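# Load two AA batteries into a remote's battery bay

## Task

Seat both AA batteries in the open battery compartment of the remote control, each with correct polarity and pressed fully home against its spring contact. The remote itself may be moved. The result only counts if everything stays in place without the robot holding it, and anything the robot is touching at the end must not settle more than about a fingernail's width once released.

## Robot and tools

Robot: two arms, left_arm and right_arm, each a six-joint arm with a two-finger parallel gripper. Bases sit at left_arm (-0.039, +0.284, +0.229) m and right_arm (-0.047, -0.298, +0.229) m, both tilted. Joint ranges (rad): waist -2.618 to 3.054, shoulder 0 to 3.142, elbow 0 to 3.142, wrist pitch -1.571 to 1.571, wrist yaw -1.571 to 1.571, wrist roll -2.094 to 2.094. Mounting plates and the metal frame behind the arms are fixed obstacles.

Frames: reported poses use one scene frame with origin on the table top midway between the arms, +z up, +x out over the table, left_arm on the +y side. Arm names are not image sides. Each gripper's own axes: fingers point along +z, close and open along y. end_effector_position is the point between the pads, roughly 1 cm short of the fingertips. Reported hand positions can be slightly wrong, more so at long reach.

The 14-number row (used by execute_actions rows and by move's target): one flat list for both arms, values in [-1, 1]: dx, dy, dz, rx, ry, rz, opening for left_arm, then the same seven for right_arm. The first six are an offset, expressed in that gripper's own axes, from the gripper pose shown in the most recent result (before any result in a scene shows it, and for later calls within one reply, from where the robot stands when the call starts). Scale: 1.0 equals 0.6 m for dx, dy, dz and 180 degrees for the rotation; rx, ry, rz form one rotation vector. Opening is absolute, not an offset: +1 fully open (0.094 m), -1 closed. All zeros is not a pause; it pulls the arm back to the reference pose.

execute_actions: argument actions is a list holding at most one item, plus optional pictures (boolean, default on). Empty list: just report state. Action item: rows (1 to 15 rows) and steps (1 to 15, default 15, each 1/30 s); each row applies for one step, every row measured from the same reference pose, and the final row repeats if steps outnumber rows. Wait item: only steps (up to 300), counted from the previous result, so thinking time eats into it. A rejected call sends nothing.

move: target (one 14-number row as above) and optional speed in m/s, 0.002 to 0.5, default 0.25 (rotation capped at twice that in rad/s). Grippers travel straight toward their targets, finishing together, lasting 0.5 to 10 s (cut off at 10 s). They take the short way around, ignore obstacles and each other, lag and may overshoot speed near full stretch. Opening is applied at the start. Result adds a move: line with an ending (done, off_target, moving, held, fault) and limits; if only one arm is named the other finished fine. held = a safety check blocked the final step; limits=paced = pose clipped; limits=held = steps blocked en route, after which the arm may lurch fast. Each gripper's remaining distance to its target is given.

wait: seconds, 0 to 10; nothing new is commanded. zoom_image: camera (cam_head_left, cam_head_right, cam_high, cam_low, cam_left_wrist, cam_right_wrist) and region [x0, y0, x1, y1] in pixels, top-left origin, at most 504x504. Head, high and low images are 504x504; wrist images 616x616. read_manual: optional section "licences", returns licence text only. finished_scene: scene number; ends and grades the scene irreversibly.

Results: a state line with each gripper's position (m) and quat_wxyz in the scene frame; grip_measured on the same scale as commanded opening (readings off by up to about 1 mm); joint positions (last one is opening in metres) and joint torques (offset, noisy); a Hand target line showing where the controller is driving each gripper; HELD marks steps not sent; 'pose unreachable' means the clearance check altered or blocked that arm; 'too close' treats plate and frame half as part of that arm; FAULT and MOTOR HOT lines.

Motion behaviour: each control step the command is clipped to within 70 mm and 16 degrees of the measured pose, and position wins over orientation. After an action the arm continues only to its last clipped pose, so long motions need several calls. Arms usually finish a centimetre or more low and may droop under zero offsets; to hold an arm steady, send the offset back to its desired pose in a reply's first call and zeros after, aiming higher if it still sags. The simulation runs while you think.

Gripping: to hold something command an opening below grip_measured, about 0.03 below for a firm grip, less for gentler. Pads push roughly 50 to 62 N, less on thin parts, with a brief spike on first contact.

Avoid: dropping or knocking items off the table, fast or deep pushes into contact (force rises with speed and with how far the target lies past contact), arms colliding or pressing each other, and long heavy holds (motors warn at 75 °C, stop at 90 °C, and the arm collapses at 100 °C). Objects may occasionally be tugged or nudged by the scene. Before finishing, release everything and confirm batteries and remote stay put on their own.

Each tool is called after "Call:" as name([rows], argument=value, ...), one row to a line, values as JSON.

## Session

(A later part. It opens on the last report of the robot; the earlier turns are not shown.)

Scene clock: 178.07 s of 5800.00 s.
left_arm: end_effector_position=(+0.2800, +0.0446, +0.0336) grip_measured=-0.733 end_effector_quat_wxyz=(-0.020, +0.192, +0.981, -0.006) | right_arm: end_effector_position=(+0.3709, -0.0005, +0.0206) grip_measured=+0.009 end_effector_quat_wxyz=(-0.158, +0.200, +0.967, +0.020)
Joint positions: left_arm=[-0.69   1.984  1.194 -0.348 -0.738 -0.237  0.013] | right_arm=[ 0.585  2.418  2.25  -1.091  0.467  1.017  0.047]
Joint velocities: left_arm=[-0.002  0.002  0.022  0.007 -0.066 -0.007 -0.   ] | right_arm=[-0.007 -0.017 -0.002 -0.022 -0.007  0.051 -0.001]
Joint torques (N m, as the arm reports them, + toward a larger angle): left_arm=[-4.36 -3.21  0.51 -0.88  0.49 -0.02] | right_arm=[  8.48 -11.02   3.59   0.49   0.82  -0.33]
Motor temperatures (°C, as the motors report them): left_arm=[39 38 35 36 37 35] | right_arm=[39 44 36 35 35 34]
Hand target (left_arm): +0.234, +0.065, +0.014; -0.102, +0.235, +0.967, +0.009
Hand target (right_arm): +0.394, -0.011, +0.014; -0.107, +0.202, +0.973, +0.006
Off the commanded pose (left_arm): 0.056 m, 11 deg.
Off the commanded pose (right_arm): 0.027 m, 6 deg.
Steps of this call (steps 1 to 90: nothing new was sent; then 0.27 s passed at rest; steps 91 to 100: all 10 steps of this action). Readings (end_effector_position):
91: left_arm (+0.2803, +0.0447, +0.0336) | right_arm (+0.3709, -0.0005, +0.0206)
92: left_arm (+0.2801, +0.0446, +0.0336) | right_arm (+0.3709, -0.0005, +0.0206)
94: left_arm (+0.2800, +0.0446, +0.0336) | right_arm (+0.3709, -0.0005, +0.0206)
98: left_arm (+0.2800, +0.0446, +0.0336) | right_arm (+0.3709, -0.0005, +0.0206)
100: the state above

No slip from squeezing. Unloading, releasing, then lifting for the saddle press.

Call:
execute_actions([
  {"rows":[[0.075,0,0.041,0,0.05,0.027,-0.76,-0.04,0,0,0,-0.032,0,-0.03],[0.066,0,0.038,0,0.044,0.024,-0.76,-0.035,0,0,0,-0.028,0,-0.03],[0.057,0,0.035,0,0.038,0.021,-0.76,-0.03,0,0,0,-0.024,0,-0.03],[0.048,0,0.032,0,0.032,0.018,-0.76,-0.025,0,0,0,-0.02,0,-0.03],[0.039,0,0.028,0,0.026,0.015,-0.76,-0.02,0,0,0,-0.016,0,-0.03],[0.03,0,0.024,0,0.02,0.012,-0.76,-0.015,0,0,0,-0.012,0,-0.03],[0.021,0,0.02,0,0.014,0.009,-0.755,-0.01,0,0,0,-0.008,0,-0.03],[0.012,0,0.016,0,0.008,0.006,-0.75,-0.005,0,0,0,-0.004,0,-0.03],[0.004,0,0.012,0,0.003,0.004,-0.745,0,0,0,0,0,0,-0.03],[0,0,0.008,0,0,0.004,-0.74,0,0,0,0,0,0,-0.03],[0,0,0.005,0,0,0.004,-0.73,0,0,0,0,0,0,-0.03],[0,0,0.002,0,0,0.004,-0.71,0,0,0,0,0,0,-0.03],[0,0,0,0,0,0.004,-0.68,0,0,0,0,0,0,-0.03],[0,0,0,0,0,0.004,-0.65,0,0,0,0,0,0,-0.03],[0,0,0,0,0,0.004,-0.62,0,0,0,0,0,0,-0.03]],"steps":15},
], pictures=false)

Call:
move(target=[-0.022,-0.006,-0.03,0,-0.005,0.004,-0.62, 0,0,0,0,0,0,-0.03], speed=0.03)

Call:
zoom_image(camera="cam_right_wrist", region=[240,350,350,450])

Call:
zoom_image(camera="cam_left_wrist", region=[240,240,370,370])

Scene clock: 183.97 s of 5800.00 s.
left_arm: end_effector_position=(+0.2818, +0.0427, +0.0350) grip_measured=-0.637 end_effector_quat_wxyz=(-0.017, +0.193, +0.981, -0.009) | right_arm: end_effector_position=(+0.3697, -0.0002, +0.0210) grip_measured=+0.009 end_effector_quat_wxyz=(-0.161, +0.201, +0.966, +0.021)
Joint positions: left_arm=[-0.692  1.981  1.194 -0.341 -0.736 -0.231  0.017] | right_arm=[ 0.585  2.418  2.25  -1.094  0.462  1.02   0.047]
Joint velocities: left_arm=[-0.017 -0.002  0.012 -0.007  0.081 -0.007  0.029] | right_arm=[-0.007  0.012  0.007 -0.007 -0.051 -0.037 -0.   ]
Joint torques (N m, as the arm reports them, + toward a larger angle): left_arm=[-7.51 -7.63  1.69  0.17 -0.13  0.07] | right_arm=[  9.38 -10.51   3.7   -0.1   -0.09  -0.02]
Motor temperatures (°C, as the motors report them): left_arm=[39 38 35 37 37 35] | right_arm=[39 44 36 35 35 34]
Hand target (left_arm): +0.280, +0.045, +0.034; -0.020, +0.198, +0.980, -0.006
Hand target (right_arm): +0.371, -0.001, +0.021; -0.158, +0.200, +0.967, +0.020
Off the commanded pose (left_arm): 0.003 m, 1 deg.
Off the commanded pose (right_arm): 0.001 m, 0 deg.
Steps of this call (steps 1 to 90: nothing new was sent; then 2.40 s passed at rest; steps 91 to 105: all 15 steps of this action). Readings (end_effector_position):
91: left_arm (+0.2800, +0.0446, +0.0336) | right_arm (+0.3709, -0.0005, +0.0206)
92: left_arm (+0.2800, +0.0446, +0.0336) | right_arm (+0.3708, -0.0005, +0.0207)
94: left_arm (+0.2803, +0.0445, +0.0336) | right_arm (+0.3706, -0.0004, +0.0207)
98: left_arm (+0.2817, +0.0443, +0.0342) | right_arm (+0.3700, -0.0002, +0.0209)
105: the state above

Scene clock: 185.23 s of 5800.00 s.
left_arm: end_effector_position=(+0.2809, +0.0398, +0.0421) grip_measured=-0.623 end_effector_quat_wxyz=(-0.024, +0.205, +0.978, -0.009) | right_arm: end_effector_position=(+0.3696, -0.0002, +0.0211) grip_measured=+0.009 end_effector_quat_wxyz=(-0.161, +0.201, +0.966, +0.021)
Joint positions: left_arm=[-0.709  1.981  1.221 -0.4   -0.736 -0.239  0.018] | right_arm=[ 0.585  2.418  2.25  -1.094  0.461  1.02   0.047]
Joint velocities: left_arm=[-0.007 -0.012 -0.012  0.051 -0.022  0.007  0.   ] | right_arm=[-0.022 -0.017 -0.012 -0.051  0.007  0.022 -0.   ]
Joint torques (N m, as the arm reports them, + toward a larger angle): left_arm=[-9.81 -8.95  3.5   0.13 -0.15 -0.07] | right_arm=[  9.43 -10.48   3.57  -0.16  -0.16  -0.01]
Motor temperatures (°C, as the motors report them): left_arm=[39 38 36 37 37 35] | right_arm=[39 44 36 35 35 34]
Hand target (left_arm): +0.293, +0.034, +0.053; -0.009, +0.198, +0.980, -0.012
Hand target (right_arm): +0.370, -0.000, +0.021; -0.161, +0.201, +0.966, +0.021
Off the commanded pose (left_arm): 0.017 m, 2 deg.
Off the commanded pose (right_arm): 0.000 m, 0 deg.
move: off_target (left_arm)
camera_calibration (this result's frames):
cam_left_wrist: T_world_to_cam=[[0.0657952, -0.996915, 0.0428042, 0.012437], [-0.806228, -0.0278366, 0.59095, 0.206932], [-0.587936, -0.0733916, -0.805572, 0.322203], [0, 0, 0, 1]] pos_world=[0.355451, 0.0418059, 0.136738]
cam_right_wrist: T_world_to_cam=[[-0.156183, -0.984112, -0.0844407, 0.0646857], [-0.685485, 0.0464438, 0.726604, 0.276193], [-0.711138, 0.171366, -0.681848, 0.398069], [0, 0, 0, 1]] pos_world=[0.482511, -0.0173848, 0.0762012]

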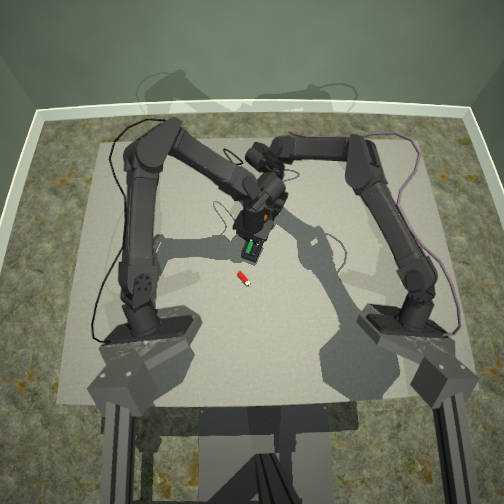

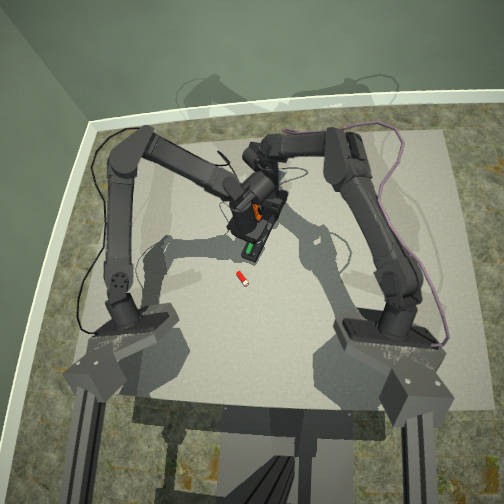

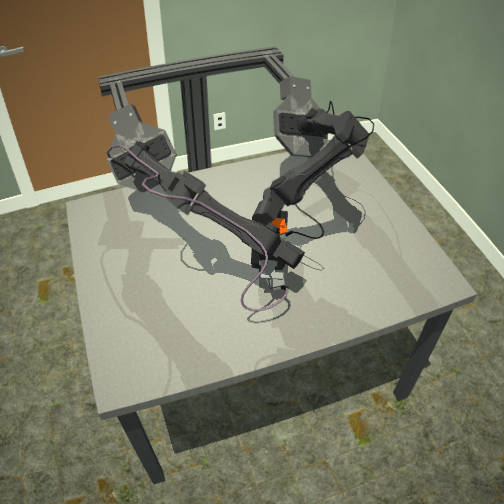

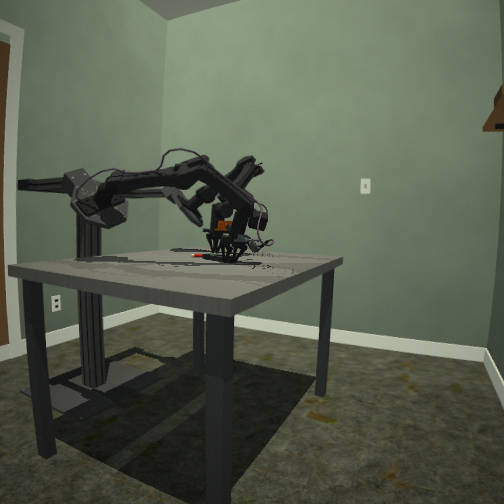

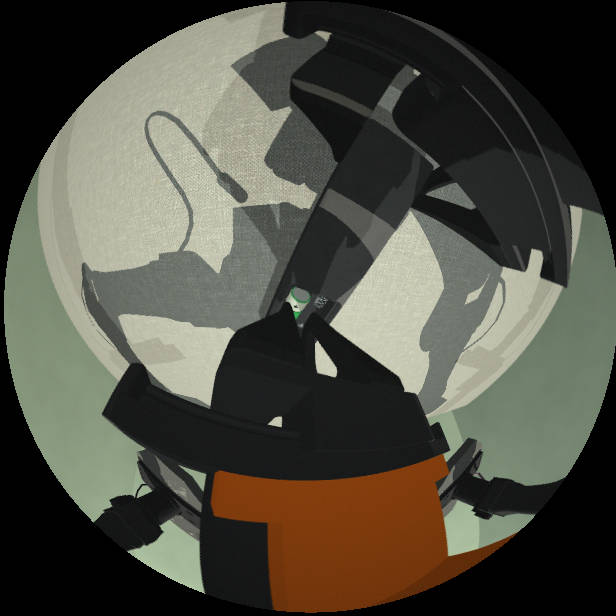

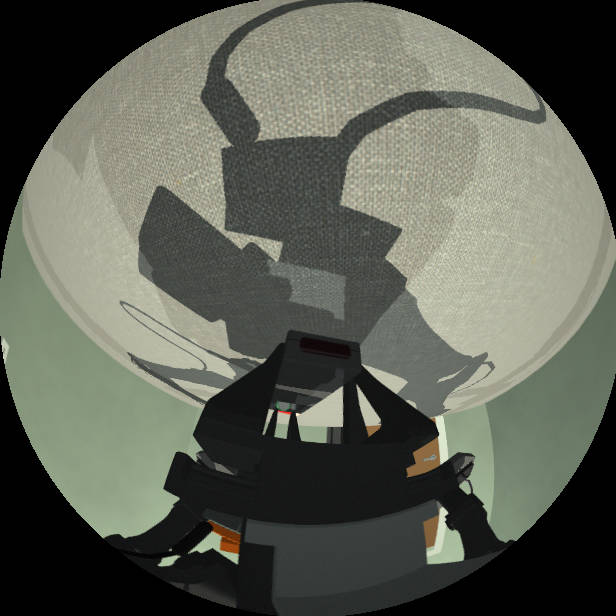

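Region (240, 350, 350, 450) of cam_right_wrist's 616x616 image, scaled by 4.582, with more detail than that image has; it fills the top 458 rows of this view, and the rest is white.

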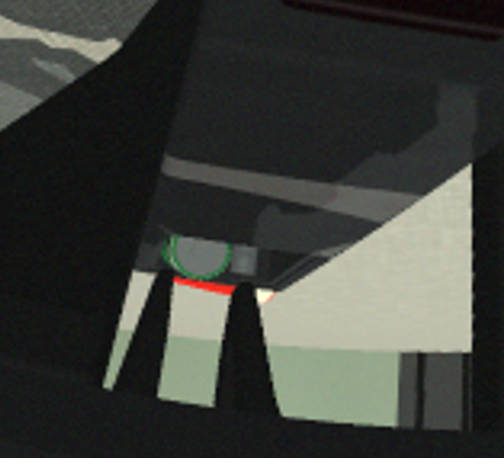

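Region (240, 240, 370, 370) of cam_left_wrist's 616x616 image, scaled by 3.877, with more detail than that image has.

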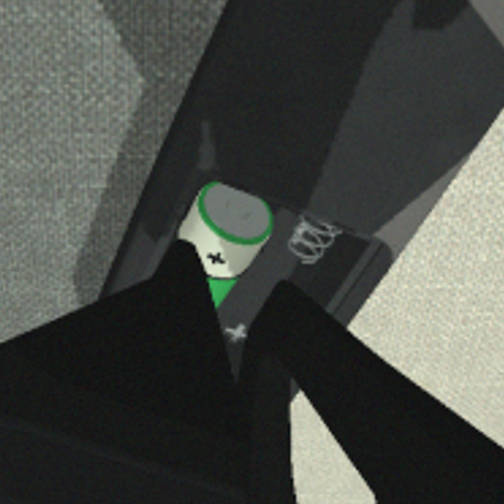

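Call:
execute_actions([
  {"rows":[[-0.016,0,-0.012,0,-0.008,0,-0.64,0,0,0,0,0,0,-0.03],[-0.01,0.002,-0.006,-0.002,-0.007,0,-0.66,0,0,0,0,0,0,-0.03],[-0.006,0.004,-0.002,-0.004,-0.006,0,-0.68,0,0,0,0,0,0,-0.03],[-0.006,0.006,0,-0.006,-0.006,0,-0.7,0,0,0,0,0,0,-0.03],[-0.006,0.008,0,-0.008,-0.006,0,-0.73,0,0,0,0,0,0,-0.03],[-0.006,0.01,0,-0.01,-0.006,0,-0.76,0,0,0,0,0,0,-0.03],[-0.006,0.01,0,-0.01,-0.006,0,-0.79,0,0,0,0,0,0,-0.03],[-0.006,0.01,0,-0.01,-0.006,0,-0.81,0,0,0,0,0,0,-0.03],[-0.006,0.01,0,-0.01,-0.006,0,-0.83,0,0,0,0,0,0,-0.03]],"steps":15},
])

Call:
zoom_image(camera="cam_right_wrist", region=[240,350,350,450])

Call:
zoom_image(camera="cam_left_wrist", region=[240,240,370,370])

Scene clock: 189.53 s of 5800.00 s.
left_arm: end_effector_position=(+0.2832, +0.0421, +0.0420) grip_measured=-0.827 end_effector_quat_wxyz=(-0.020, +0.206, +0.978, -0.002) | right_arm: end_effector_position=(+0.3696, -0.0002, +0.0211) grip_measured=+0.009 end_effector_quat_wxyz=(-0.161, +0.201, +0.966, +0.021)
Joint positions: left_arm=[-0.709  1.981  1.221 -0.398 -0.754 -0.235  0.008] | right_arm=[ 0.585  2.418  2.25  -1.094  0.461  1.02   0.047]
Joint velocities: left_arm=[ 0.002 -0.002  0.002  0.022  0.051  0.081  0.001] | right_arm=[ 0.002 -0.007 -0.002  0.022 -0.037  0.022  0.001]
Joint torques (N m, as the arm reports them, + toward a larger angle): left_arm=[-8.05 -8.08  1.49  0.36 -0.19  0.12] | right_arm=[  9.36 -10.49   3.58  -0.17  -0.17  -0.01]
Motor temperatures (°C, as the motors report them): left_arm=[39 39 36 36 37 35] | right_arm=[39 44 36 35 35 34]
Hand target (left_arm): +0.287, +0.044, +0.042; -0.012, +0.205, +0.979, +0.005
Hand target (right_arm): +0.370, -0.000, +0.021; -0.161, +0.201, +0.966, +0.021
Off the commanded pose (left_arm): 0.004 m, 1 deg.
Off the commanded pose (right_arm): 0.000 m, 0 deg.
Steps of this call (steps 1 to 90: nothing new was sent; then 0.80 s passed at rest; steps 91 to 105: all 15 steps of this action). Readings (end_effector_position):
91: left_arm (+0.2803, +0.0404, +0.0421) | right_arm (+0.3696, -0.0002, +0.0211)
92: left_arm (+0.2804, +0.0403, +0.0421) | right_arm (+0.3696, -0.0002, +0.0211)
94: left_arm (+0.2811, +0.0401, +0.0420) | right_arm (+0.3696, -0.0002, +0.0211)
98: left_arm (+0.2827, +0.0415, +0.0420) | right_arm (+0.3696, -0.0002, +0.0211)
105: the state above
camera_calibration (this result's frames):
cam_left_wrist: T_world_to_cam=[[0.0622636, -0.997599, 0.0303168, 0.0161496], [-0.813341, -0.0331117, 0.580844, 0.211524], [-0.578446, -0.0608233, -0.81345, 0.320718], [0, 0, 0, 1]] pos_world=[0.356553, 0.0426219, 0.137536]
cam_right_wrist: T_world_to_cam=[[-0.156183, -0.984112, -0.0844407, 0.0646857], [-0.685485, 0.0464438, 0.726604, 0.276193], [-0.711138, 0.171366, -0.681848, 0.398069], [0, 0, 0, 1]] pos_world=[0.482511, -0.0173848, 0.0762012]

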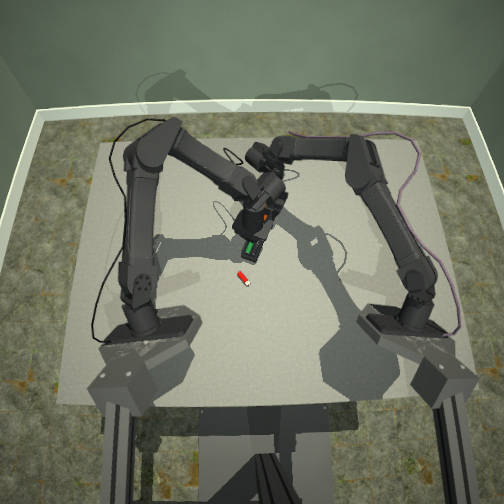

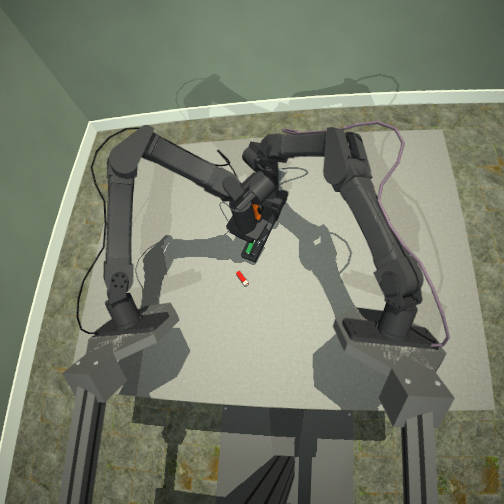

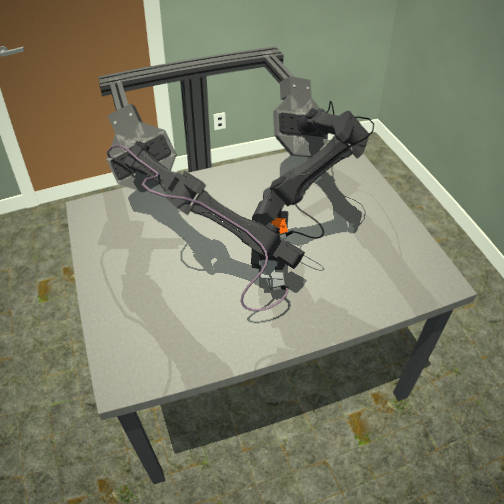

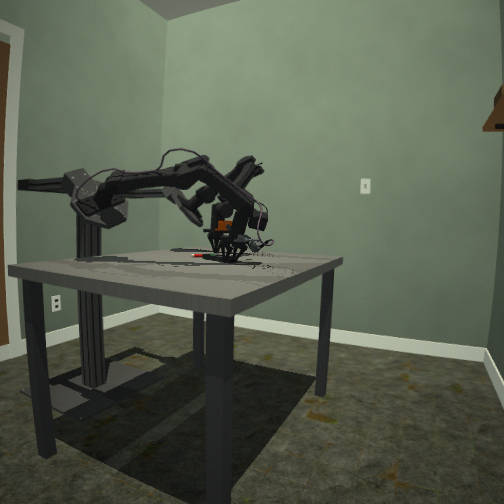

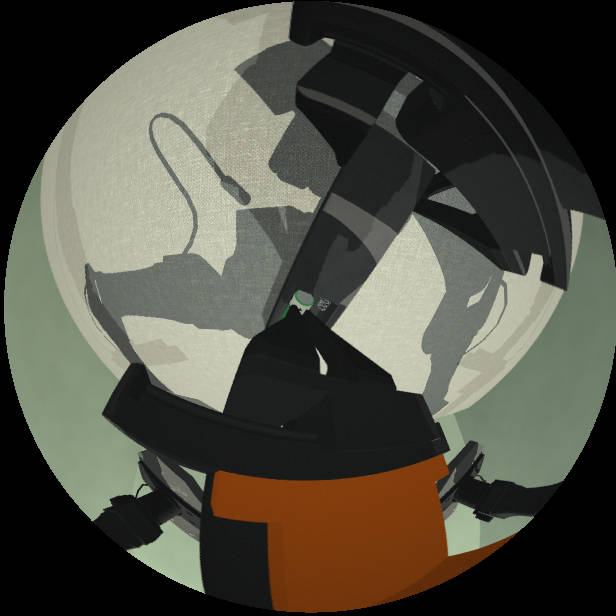

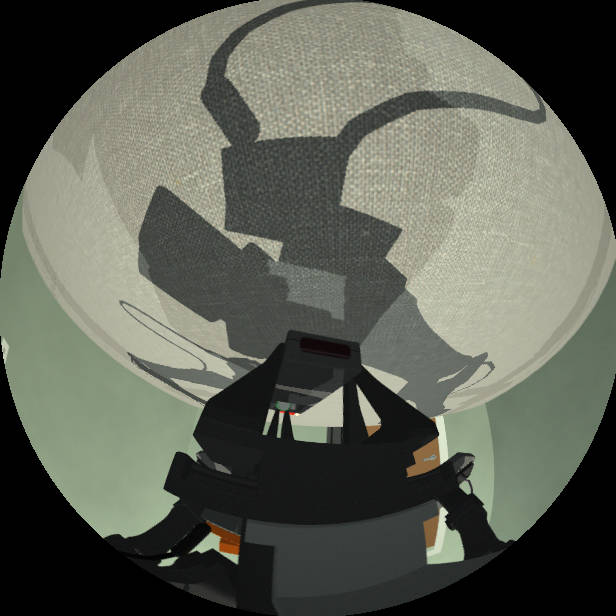

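Region (240, 350, 350, 450) of cam_right_wrist's 616x616 image, scaled by 4.582, with more detail than that image has; it fills the top 458 rows of this view, and the rest is white.

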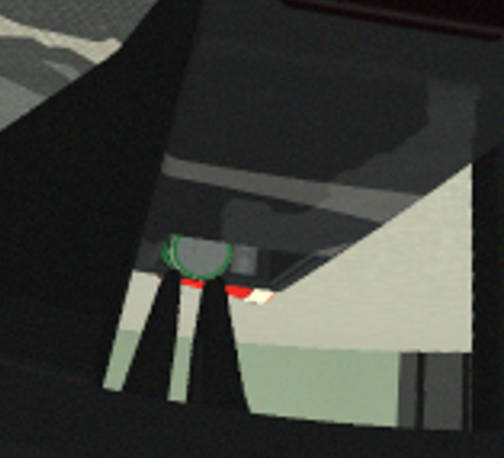

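Region (240, 240, 370, 370) of cam_left_wrist's 616x616 image, scaled by 3.877, with more detail than that image has.

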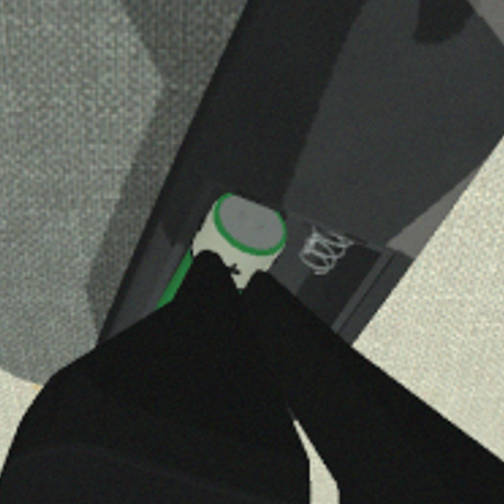

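Centred. Pressing down and toward the spring.

Call:
execute_actions([
  {"rows":[[0,0,0.004,0,0,0,-0.83,0,0,0,0,0,0,-0.03],[0.003,-0.001,0.009,0,0.002,0.001,-0.83,-0.002,0,0,0,-0.002,0,-0.03],[0.006,-0.002,0.014,0,0.004,0.002,-0.83,-0.004,0,0,0,-0.003,0,-0.03],[0.009,-0.003,0.019,0,0.007,0.003,-0.83,-0.006,0,0,0,-0.005,0,-0.03],[0.013,-0.003,0.024,0,0.01,0.004,-0.83,-0.008,0,0,0,-0.007,0,-0.03],[0.017,-0.003,0.029,0,0.013,0.005,-0.83,-0.01,0,0,0,-0.009,0,-0.03],[0.021,-0.003,0.034,0,0.016,0.006,-0.83,-0.012,0,0,0,-0.01,0,-0.03],[0.025,-0.003,0.039,0,0.019,0.007,-0.83,-0.014,0,0,0,-0.012,0,-0.03],[0.029,-0.003,0.044,0,0.022,0.008,-0.83,-0.016,0,0,0,-0.013,0,-0.03],[0.033,-0.003,0.049,0,0.025,0.009,-0.83,-0.018,0,0,0,-0.015,0,-0.03],[0.037,-0.003,0.054,0,0.028,0.01,-0.83,-0.02,0,0,0,-0.017,0,-0.03],[0.041,-0.003,0.058,0,0.031,0.011,-0.83,-0.022,0,0,0,-0.018,0,-0.03],[0.045,-0.003,0.062,0,0.034,0.012,-0.83,-0.024,0,0,0,-0.02,0,-0.03]],"steps":15},
])

Call:
zoom_image(camera="cam_right_wrist", region=[240,350,350,450])

Call:
zoom_image(camera="cam_left_wrist", region=[240,240,370,370])

Scene clock: 195.17 s of 5800.00 s.
left_arm: end_effector_position=(+0.2775, +0.0447, +0.0313) grip_measured=-0.827 end_effector_quat_wxyz=(-0.032, +0.208, +0.978, -0.000) | right_arm: end_effector_position=(+0.3701, -0.0006, +0.0209) grip_measured=+0.009 end_effector_quat_wxyz=(-0.160, +0.201, +0.966, +0.020)
Joint positions: left_arm=[-0.688  2.004  1.221 -0.389 -0.738 -0.226  0.008] | right_arm=[ 0.585  2.418  2.25  -1.094  0.465  1.02   0.047]
Joint velocities: left_arm=[ 0.007 -0.022 -0.002  0.095 -0.037 -0.022 -0.001] | right_arm=[ 0.002  0.002 -0.012 -0.037 -0.007 -0.037  0.001]
Joint torques (N m, as the arm reports them, + toward a larger angle): left_arm=[-4.32 -3.22  1.88  0.    0.29  0.06] | right_arm=[  8.95 -10.96   3.2    0.25   0.36  -0.18]
Motor temperatures (°C, as the motors report them): left_arm=[39 39 36 36 37 35] | right_arm=[39 44 36 35 35 34]
Hand target (left_arm): +0.255, +0.053, +0.008; -0.071, +0.224, +0.972, +0.008
Hand target (right_arm): +0.382, -0.006, +0.017; -0.132, +0.202, +0.970, +0.014
Off the commanded pose (left_arm): 0.034 m, 5 deg.
Off the commanded pose (right_arm): 0.014 m, 3 deg.
Steps of this call (steps 1 to 90: nothing new was sent; then 2.13 s passed at rest; steps 91 to 105: all 15 steps of this action). Readings (end_effector_position):
91: left_arm (+0.2832, +0.0421, +0.0420) | right_arm (+0.3696, -0.0002, +0.0211)
92: left_arm (+0.2832, +0.0422, +0.0419) | right_arm (+0.3696, -0.0002, +0.0211)
94: left_arm (+0.2832, +0.0430, +0.0408) | right_arm (+0.3696, -0.0002, +0.0211)
98: left_arm (+0.2813, +0.0433, +0.0378) | right_arm (+0.3698, -0.0003, +0.0210)
105: the state above
camera_calibration (this result's frames):
cam_left_wrist: T_world_to_cam=[[0.0583805, -0.998056, 0.0217987, 0.0207575], [-0.800002, -0.0337116, 0.59905, 0.208987], [-0.597151, -0.0524118, -0.800415, 0.313323], [0, 0, 0, 1]] pos_world=[0.353079, 0.0441842, 0.125142]
cam_right_wrist: T_world_to_cam=[[-0.155111, -0.984433, -0.0826577, 0.0639239], [-0.68741, 0.0474604, 0.724718, 0.277421], [-0.709513, 0.169232, -0.68407, 0.39778], [0, 0, 0, 1]] pos_world=[0.482847, -0.0175546, 0.0763412]

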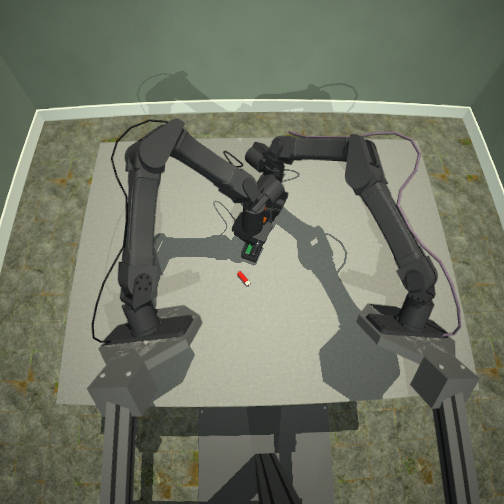

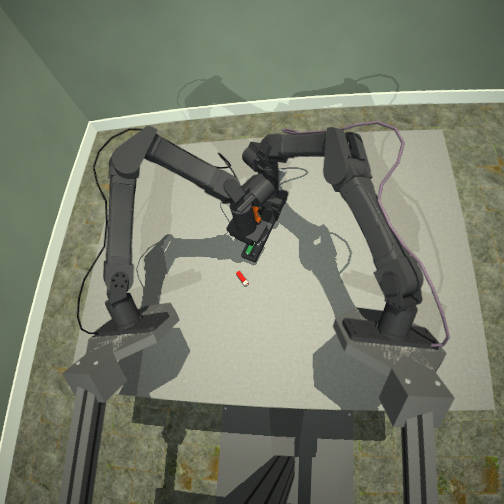

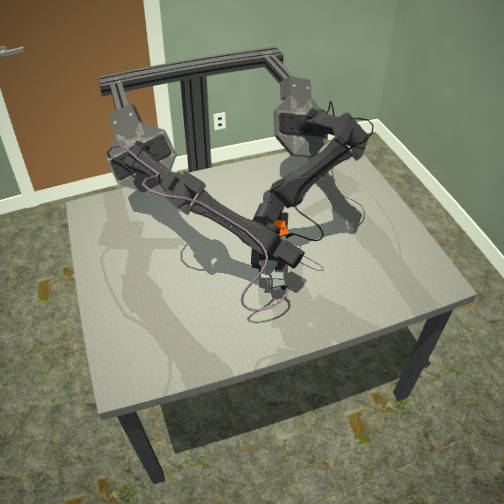

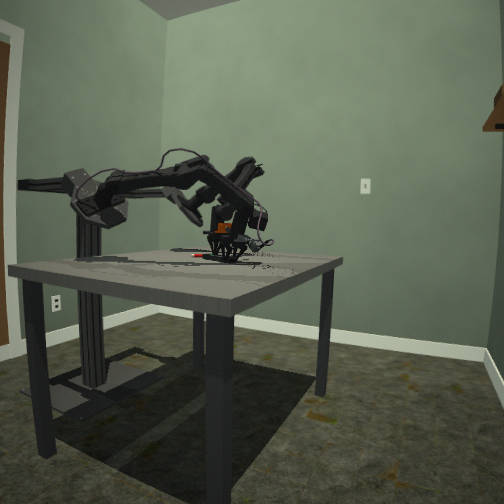

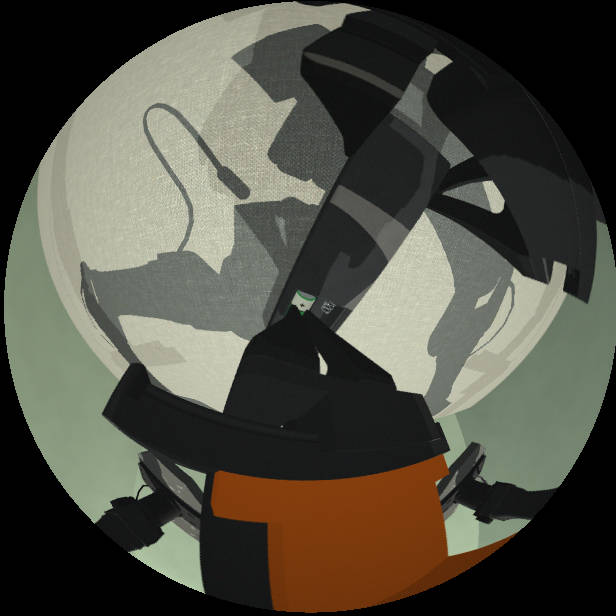

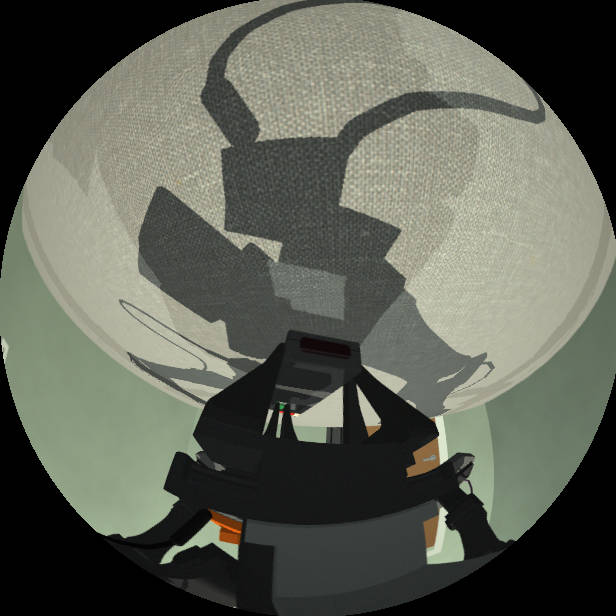

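Region (240, 350, 350, 450) of cam_right_wrist's 616x616 image, scaled by 4.582, with more detail than that image has; it fills the top 458 rows of this view, and the rest is white.

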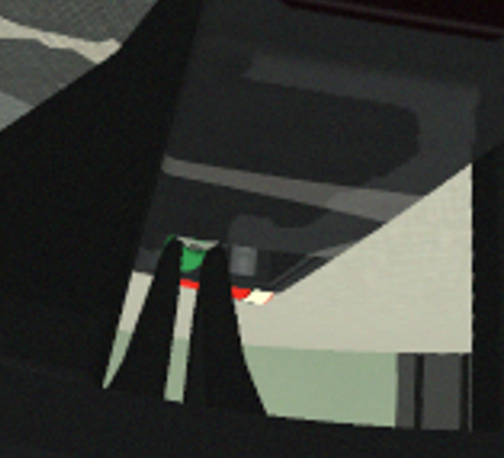

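Region (240, 240, 370, 370) of cam_left_wrist's 616x616 image, scaled by 3.877, with more detail than that image has.

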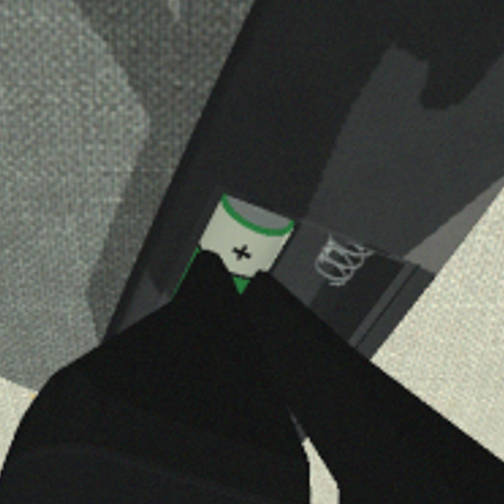

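Call:
execute_actions([
  {"rows":[[0.032,0,0.036,0,0.022,0.008,-0.83,-0.018,0,0,0,-0.015,0,-0.03],[0.024,0,0.029,0,0.017,0.006,-0.83,-0.013,0,0,0,-0.011,0,-0.03],[0.016,0,0.022,0,0.011,0.004,-0.83,-0.008,0,0,0,-0.007,0,-0.03],[0.008,0,0.015,0,0.006,0.002,-0.83,-0.004,0,0,0,-0.003,0,-0.03],[0,0,0.008,0,0,0,-0.83,0,0,0,0,0,0,-0.03],[0,0,0,0,0,0,-0.83,0,0,0,0,0,0,-0.03],[0,0,-0.008,0,0,0,-0.83,0,0,0,0,0,0,-0.03],[0,0,-0.016,0,0,0,-0.83,0,0,0,0,0,0,-0.03],[0,0,-0.024,0,0,0,-0.83,0,0,0,0,0,0,-0.03],[0,0,-0.032,0,0,0,-0.83,0,0,0,0,0,0,-0.03],[0,0,-0.04,0,0,0,-0.83,0,0,0,0,0,0,-0.03],[0,0,-0.048,0,0,0,-0.83,0,0,0,0,0,0,-0.03],[0,0,-0.056,0,0,0,-0.83,0,0,0,0,0,0,-0.03],[0,0,-0.062,0,0,0,-0.83,0,0,0,0,0,0,-0.03],[0,0,-0.066,0,0,0,-0.83,0,0,0,0,0,0,-0.03]],"steps":15},
], pictures=false)

Call:
execute_actions([
  {"steps":12},
], pictures=false)

Scene clock: 204.63 s of 5800.00 s.
left_arm: end_effector_position=(+0.2759, +0.0449, +0.0522) grip_measured=-0.827 end_effector_quat_wxyz=(-0.035, +0.210, +0.977, -0.004) | right_arm: end_effector_position=(+0.3698, -0.0004, +0.0210) grip_measured=+0.009 end_effector_quat_wxyz=(-0.160, +0.200, +0.966, +0.020)
Joint positions: left_arm=[-0.726  1.959  1.221 -0.47  -0.742 -0.272  0.008] | right_arm=[ 0.585  2.418  2.25  -1.094  0.463  1.02   0.047]
Joint velocities: left_arm=[-0.256 -0.252  0.002 -0.432 -0.037 -0.198  0.001] | right_arm=[-0.007 -0.002 -0.002  0.022  0.066 -0.066 -0.   ]
Joint torques (N m, as the arm reports them, + toward a larger angle): left_arm=[-9.67 -8.64  3.03  0.06 -0.12 -0.06] | right_arm=[  9.37 -10.47   3.57  -0.15  -0.14  -0.01]
Motor temperatures (°C, as the motors report them): left_arm=[39 39 36 36 37 35] | right_arm=[40 44 36 35 35 34]
Hand target (left_arm): +0.280, +0.044, +0.070; -0.030, +0.208, +0.978, -0.003
Hand target (right_arm): +0.370, -0.001, +0.021; -0.159, +0.201, +0.966, +0.020
Off the commanded pose (left_arm): 0.019 m, 1 deg.
Off the commanded pose (right_arm): 0.000 m, 0 deg.
Steps of this call (steps 1 to 90: nothing new was sent; then 5.97 s passed at rest; steps 91 to 105: all 15 steps of this action). Readings (end_effector_position):
91: left_arm (+0.2775, +0.0447, +0.0313) | right_arm (+0.3701, -0.0006, +0.0209)
92: left_arm (+0.2775, +0.0447, +0.0313) | right_arm (+0.3701, -0.0006, +0.0209)
94: left_arm (+0.2782, +0.0447, +0.0317) | right_arm (+0.3699, -0.0005, +0.0209)
98: left_arm (+0.2788, +0.0443, +0.0333) | right_arm (+0.3698, -0.0004, +0.0210)
105: the state above

Scene clock: 205.03 s of 5800.00 s.
left_arm: end_effector_position=(+0.2726, +0.0462, +0.0630) grip_measured=-0.827 end_effector_quat_wxyz=(-0.040, +0.212, +0.976, -0.003) | right_arm: end_effector_position=(+0.3698, -0.0004, +0.0210) grip_measured=+0.009 end_effector_quat_wxyz=(-0.160, +0.200, +0.966, +0.020)
Joint positions: left_arm=[-0.747  1.938  1.221 -0.521 -0.747 -0.303  0.008] | right_arm=[ 0.585  2.418  2.25  -1.094  0.463  1.02   0.047]
Joint velocities: left_arm=[ 0.007 -0.017 -0.012 -0.037 -0.051 -0.022 -0.001] | right_arm=[ 0.012  0.002 -0.007 -0.051 -0.007  0.022  0.   ]
Joint torques (N m, as the arm reports them, + toward a larger angle): left_arm=[-9.02 -8.19  3.15  0.04 -0.1  -0.06] | right_arm=[  9.38 -10.48   3.59  -0.15  -0.15   0.  ]
Motor temperatures (°C, as the motors report them): left_arm=[39 39 36 36 37 35] | right_arm=[40 44 36 35 35 34]
Hand target (left_arm): +0.280, +0.044, +0.070; -0.030, +0.208, +0.978, -0.003
Hand target (right_arm): +0.370, -0.001, +0.021; -0.159, +0.201, +0.966, +0.020
Off the commanded pose (left_arm): 0.011 m, 1 deg.
Off the commanded pose (right_arm): 0.000 m, 0 deg.
Steps of this call (steps 1 to 12: nothing new was sent). Readings (end_effector_position):
1: left_arm (+0.2759, +0.0442, +0.0563) | right_arm (+0.3698, -0.0004, +0.0210)
2: left_arm (+0.2760, +0.0435, +0.0594) | right_arm (+0.3698, -0.0004, +0.0210)
4: left_arm (+0.2755, +0.0433, +0.0625) | right_arm (+0.3698, -0.0004, +0.0210)
8: left_arm (+0.2734, +0.0453, +0.0629) | right_arm (+0.3698, -0.0004, +0.0210)
12: the state above

Call:
move(target=[0.209,-0.087,0.036,-0.069,-0.151,-0.344,-0.35, 0,0,0,0,0,0,-0.03], speed=0.3)

Call:
zoom_image(camera="cam_left_wrist", region=[210,190,410,390])

Call:
zoom_image(camera="cam_head_right", region=[205,215,305,315])

Scene clock: 213.13 s of 5800.00 s.
left_arm: end_effector_position=(+0.1284, +0.0582, +0.0502) grip_measured=-0.353 end_effector_quat_wxyz=(+0.188, -0.319, +0.926, +0.075) | right_arm: end_effector_position=(+0.3697, -0.0004, +0.0210) grip_measured=+0.009 end_effector_quat_wxyz=(-0.161, +0.200, +0.966, +0.021)
Joint positions: left_arm=[-1.06   2.373  0.982 -0.418 -1.251 -2.072  0.03 ] | right_arm=[ 0.585  2.418  2.25  -1.094  0.462  1.02   0.047]
Joint velocities: left_arm=[ 0.007 -0.002  0.007 -0.007 -0.037  0.022 -0.   ] | right_arm=[ 0.007 -0.022 -0.002  0.051 -0.066  0.007 -0.001]
Joint torques (N m, as the arm reports them, + toward a larger angle): left_arm=[-9.78 -4.94  2.42 -0.25 -0.36 -0.1 ] | right_arm=[  9.39 -10.48   3.58  -0.16  -0.16   0.  ]
Motor temperatures (°C, as the motors report them): left_arm=[39 39 36 36 37 35] | right_arm=[40 44 36 35 35 34]
Hand target (left_arm): +0.131, +0.050, +0.053; +0.197, -0.317, +0.925, +0.068
Hand target (right_arm): +0.370, -0.000, +0.021; -0.161, +0.200, +0.966, +0.021
Off the commanded pose (left_arm): 0.010 m, 2 deg.
Off the commanded pose (right_arm): 0.000 m, 0 deg.
joint sent to its limit (left arm) — the command would take joint 6 (wrist roll) past its lower limit, so that joint was sent only as far as its limit.
After step 90, 2.13 s passed at rest.
move: done
camera_calibration (this result's frames):
cam_left_wrist: T_world_to_cam=[[0.87067, -0.449798, 0.199037, -0.102569], [-0.485282, -0.851539, 0.198452, 0.106098], [0.0802247, -0.269375, -0.959688, 0.173758], [0, 0, 0, 1]] pos_world=[0.126852, 0.091017, 0.166114]
cam_right_wrist: T_world_to_cam=[[-0.155197, -0.984315, -0.0838941, 0.0641605], [-0.686071, 0.0462899, 0.72606, 0.276542], [-0.710788, 0.17024, -0.682494, 0.398022], [0, 0, 0, 1]] pos_world=[0.482594, -0.0174061, 0.0762443]

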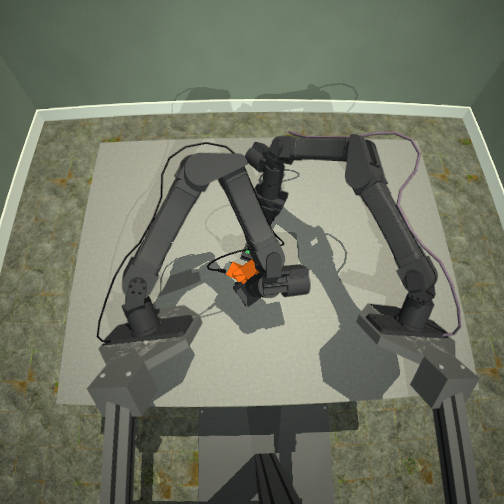

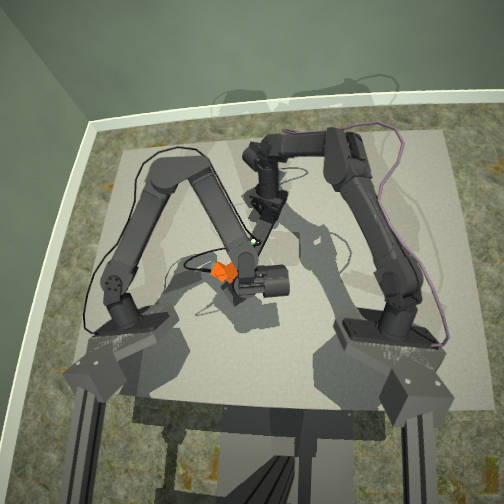

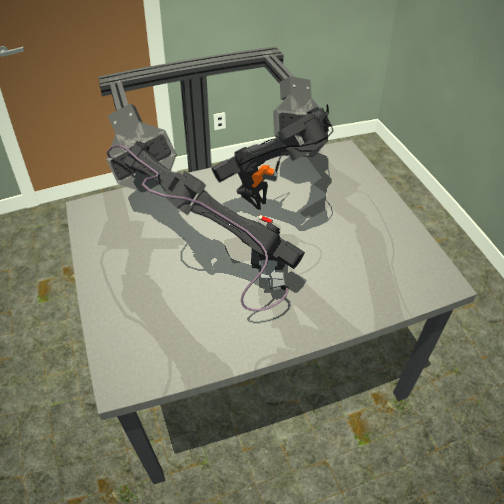

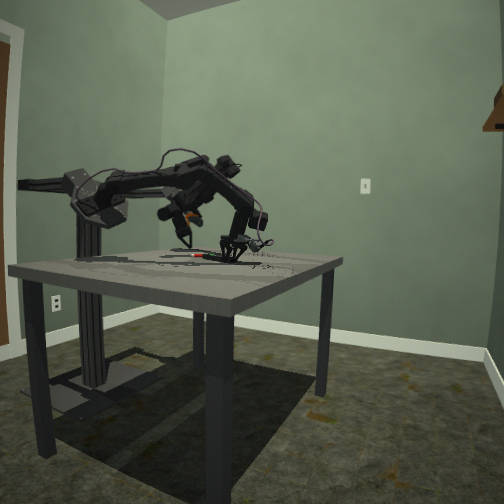

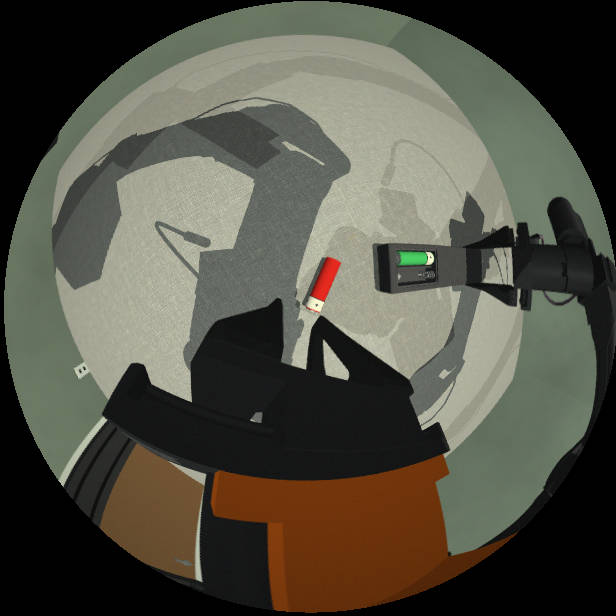

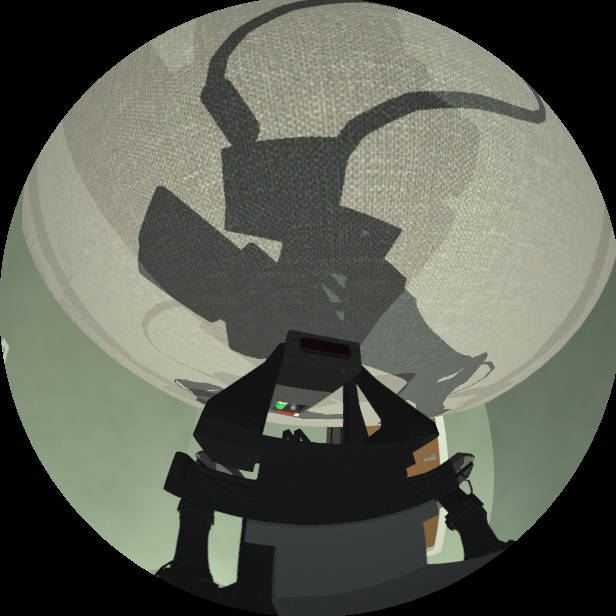

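Region (210, 190, 410, 390) of cam_left_wrist's 616x616 image, scaled by 2.520, with more detail than that image has.

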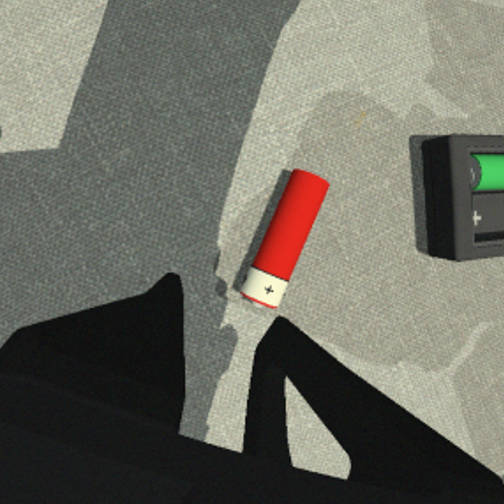

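Region (205, 215, 305, 315) of cam_head_right's 504x504 image, scaled by 5.040, with more detail than that image has.

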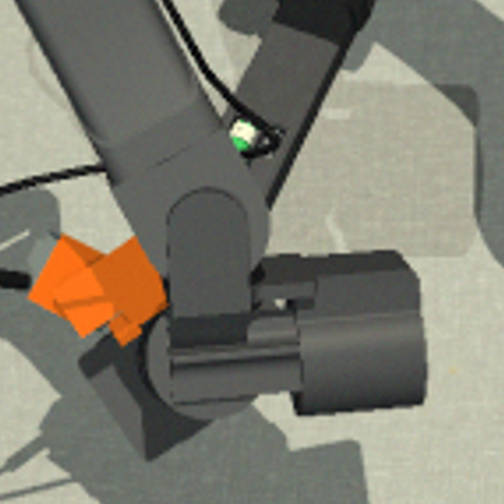

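Call:
move(target=[0.0105,-0.0385,0.024,0.005,0.03,-0.008,-0.35, 0,0,0,0,0,0,-0.03], speed=0.06)

Call:
zoom_image(camera="cam_left_wrist", region=[210,190,410,390])

Call:
zoom_image(camera="cam_low", region=[165,225,225,270])

Scene clock: 224.47 s of 5800.00 s.
left_arm: end_effector_position=(+0.1479, +0.0325, +0.0335) grip_measured=-0.353 end_effector_quat_wxyz=(+0.152, -0.341, +0.926, +0.047) | right_arm: end_effector_position=(+0.3697, -0.0004, +0.0210) grip_measured=+0.009 end_effector_quat_wxyz=(-0.161, +0.200, +0.966, +0.021)
Joint positions: left_arm=[-0.994  2.333  0.982 -0.132 -1.181 -1.789  0.03 ] | right_arm=[ 0.585  2.418  2.25  -1.094  0.462  1.02   0.047]
Joint velocities: left_arm=[-0.012 -0.002 -0.007 -0.037 -0.022  0.022  0.   ] | right_arm=[-0.002  0.022  0.007 -0.081 -0.022  0.022 -0.   ]
Joint torques (N m, as the arm reports them, + toward a larger angle): left_arm=[-8.58 -7.43 -1.57  0.23 -0.16  0.13] | right_arm=[  9.38 -10.5    3.54  -0.16  -0.16   0.  ]
Motor temperatures (°C, as the motors report them): left_arm=[40 39 36 36 37 35] | right_arm=[40 44 36 35 35 34]
Hand target (left_arm): +0.144, +0.040, +0.034; +0.149, -0.332, +0.930, +0.050
Hand target (right_arm): +0.370, -0.000, +0.021; -0.161, +0.200, +0.966, +0.021
Off the commanded pose (left_arm): 0.010 m, 1 deg.
Off the commanded pose (right_arm): 0.000 m, 0 deg.
After step 90, 7.00 s passed at rest.
move: done
camera_calibration (this result's frames):
cam_left_wrist: T_world_to_cam=[[0.894647, -0.401822, 0.195311, -0.132807], [-0.444112, -0.847489, 0.290733, 0.0876956], [0.0487007, -0.346844, -0.936658, 0.155714], [0, 0, 0, 1]] pos_world=[0.150178, 0.0749649, 0.146294]
cam_right_wrist: T_world_to_cam=[[-0.155197, -0.984315, -0.0838941, 0.0641605], [-0.686071, 0.0462899, 0.72606, 0.276542], [-0.710788, 0.17024, -0.682494, 0.398022], [0, 0, 0, 1]] pos_world=[0.482594, -0.0174061, 0.0762443]

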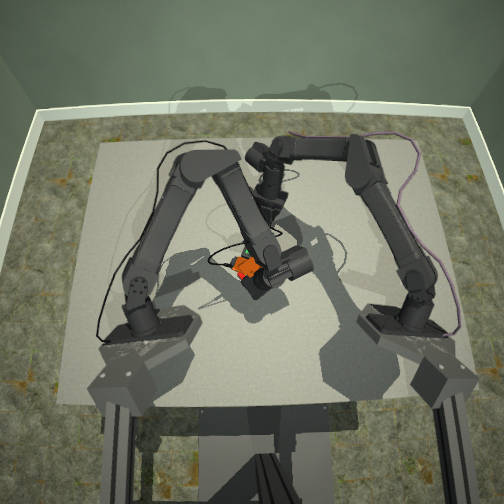

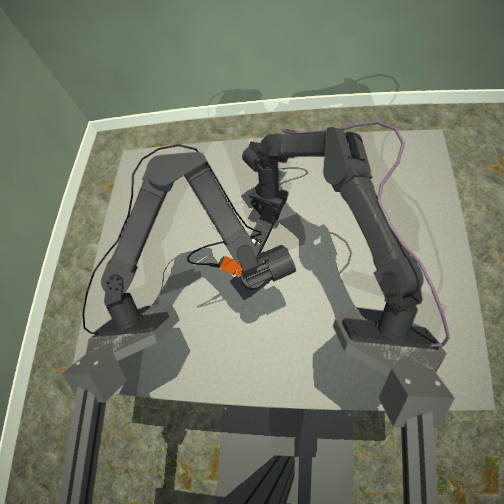

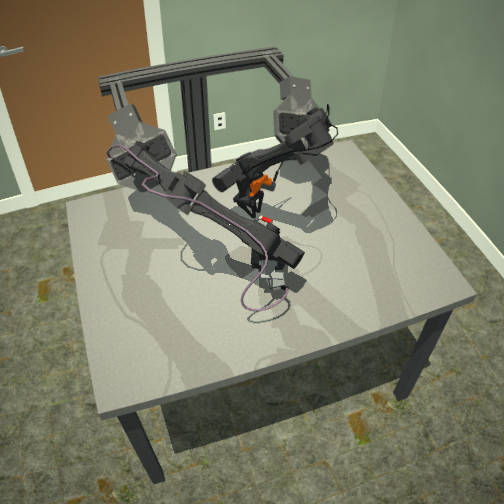

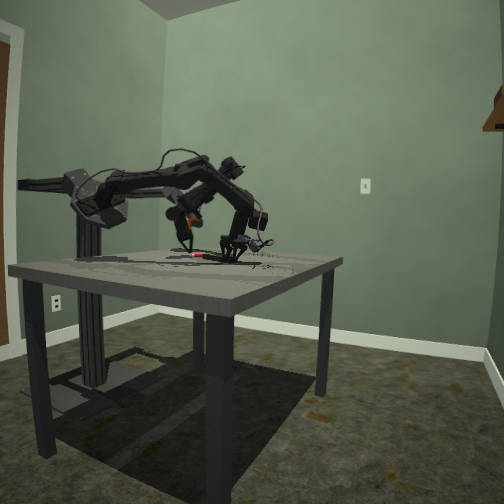

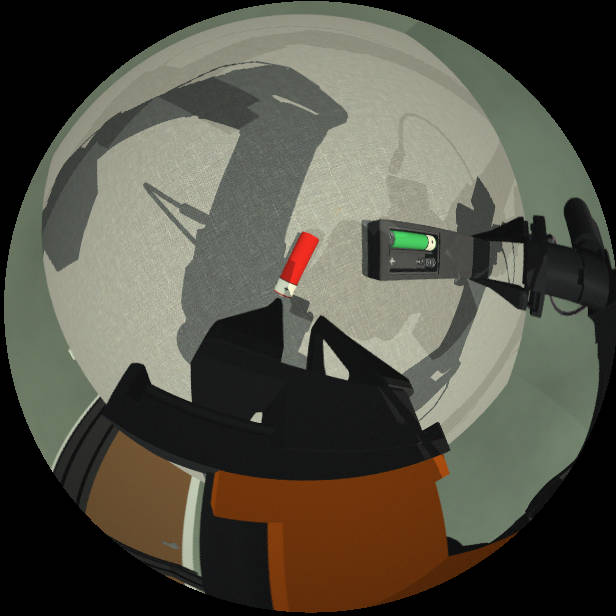

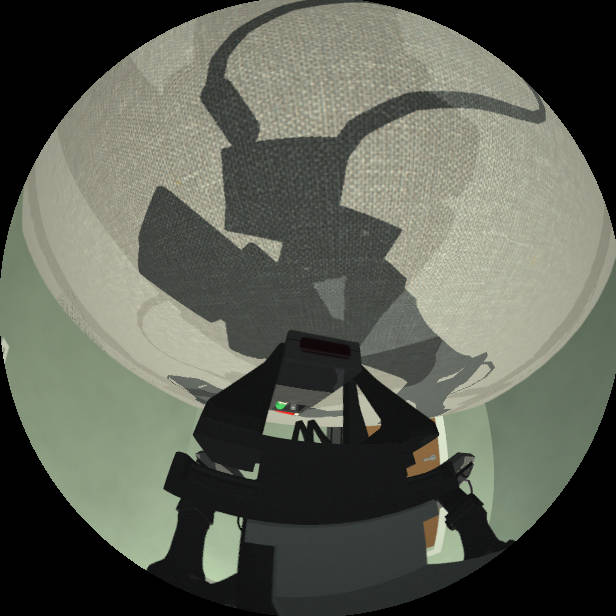

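Region (210, 190, 410, 390) of cam_left_wrist's 616x616 image, scaled by 2.520, with more detail than that image has.

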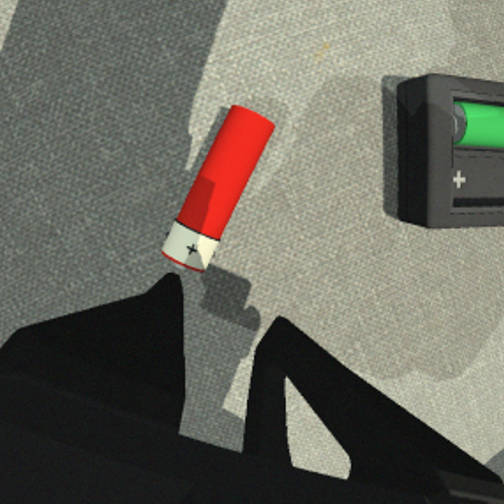

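Region (165, 225, 225, 270) of cam_low's 504x504 image, scaled by 8.400, with more detail than that image has; it fills the top 378 rows of this view, and the rest is white.

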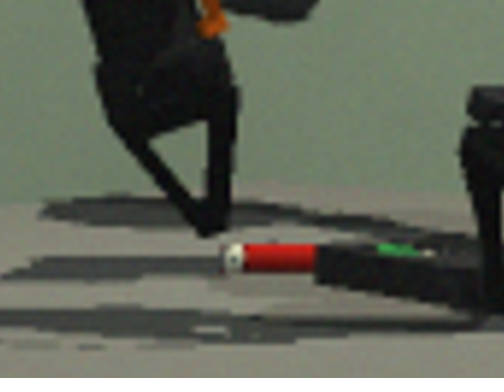

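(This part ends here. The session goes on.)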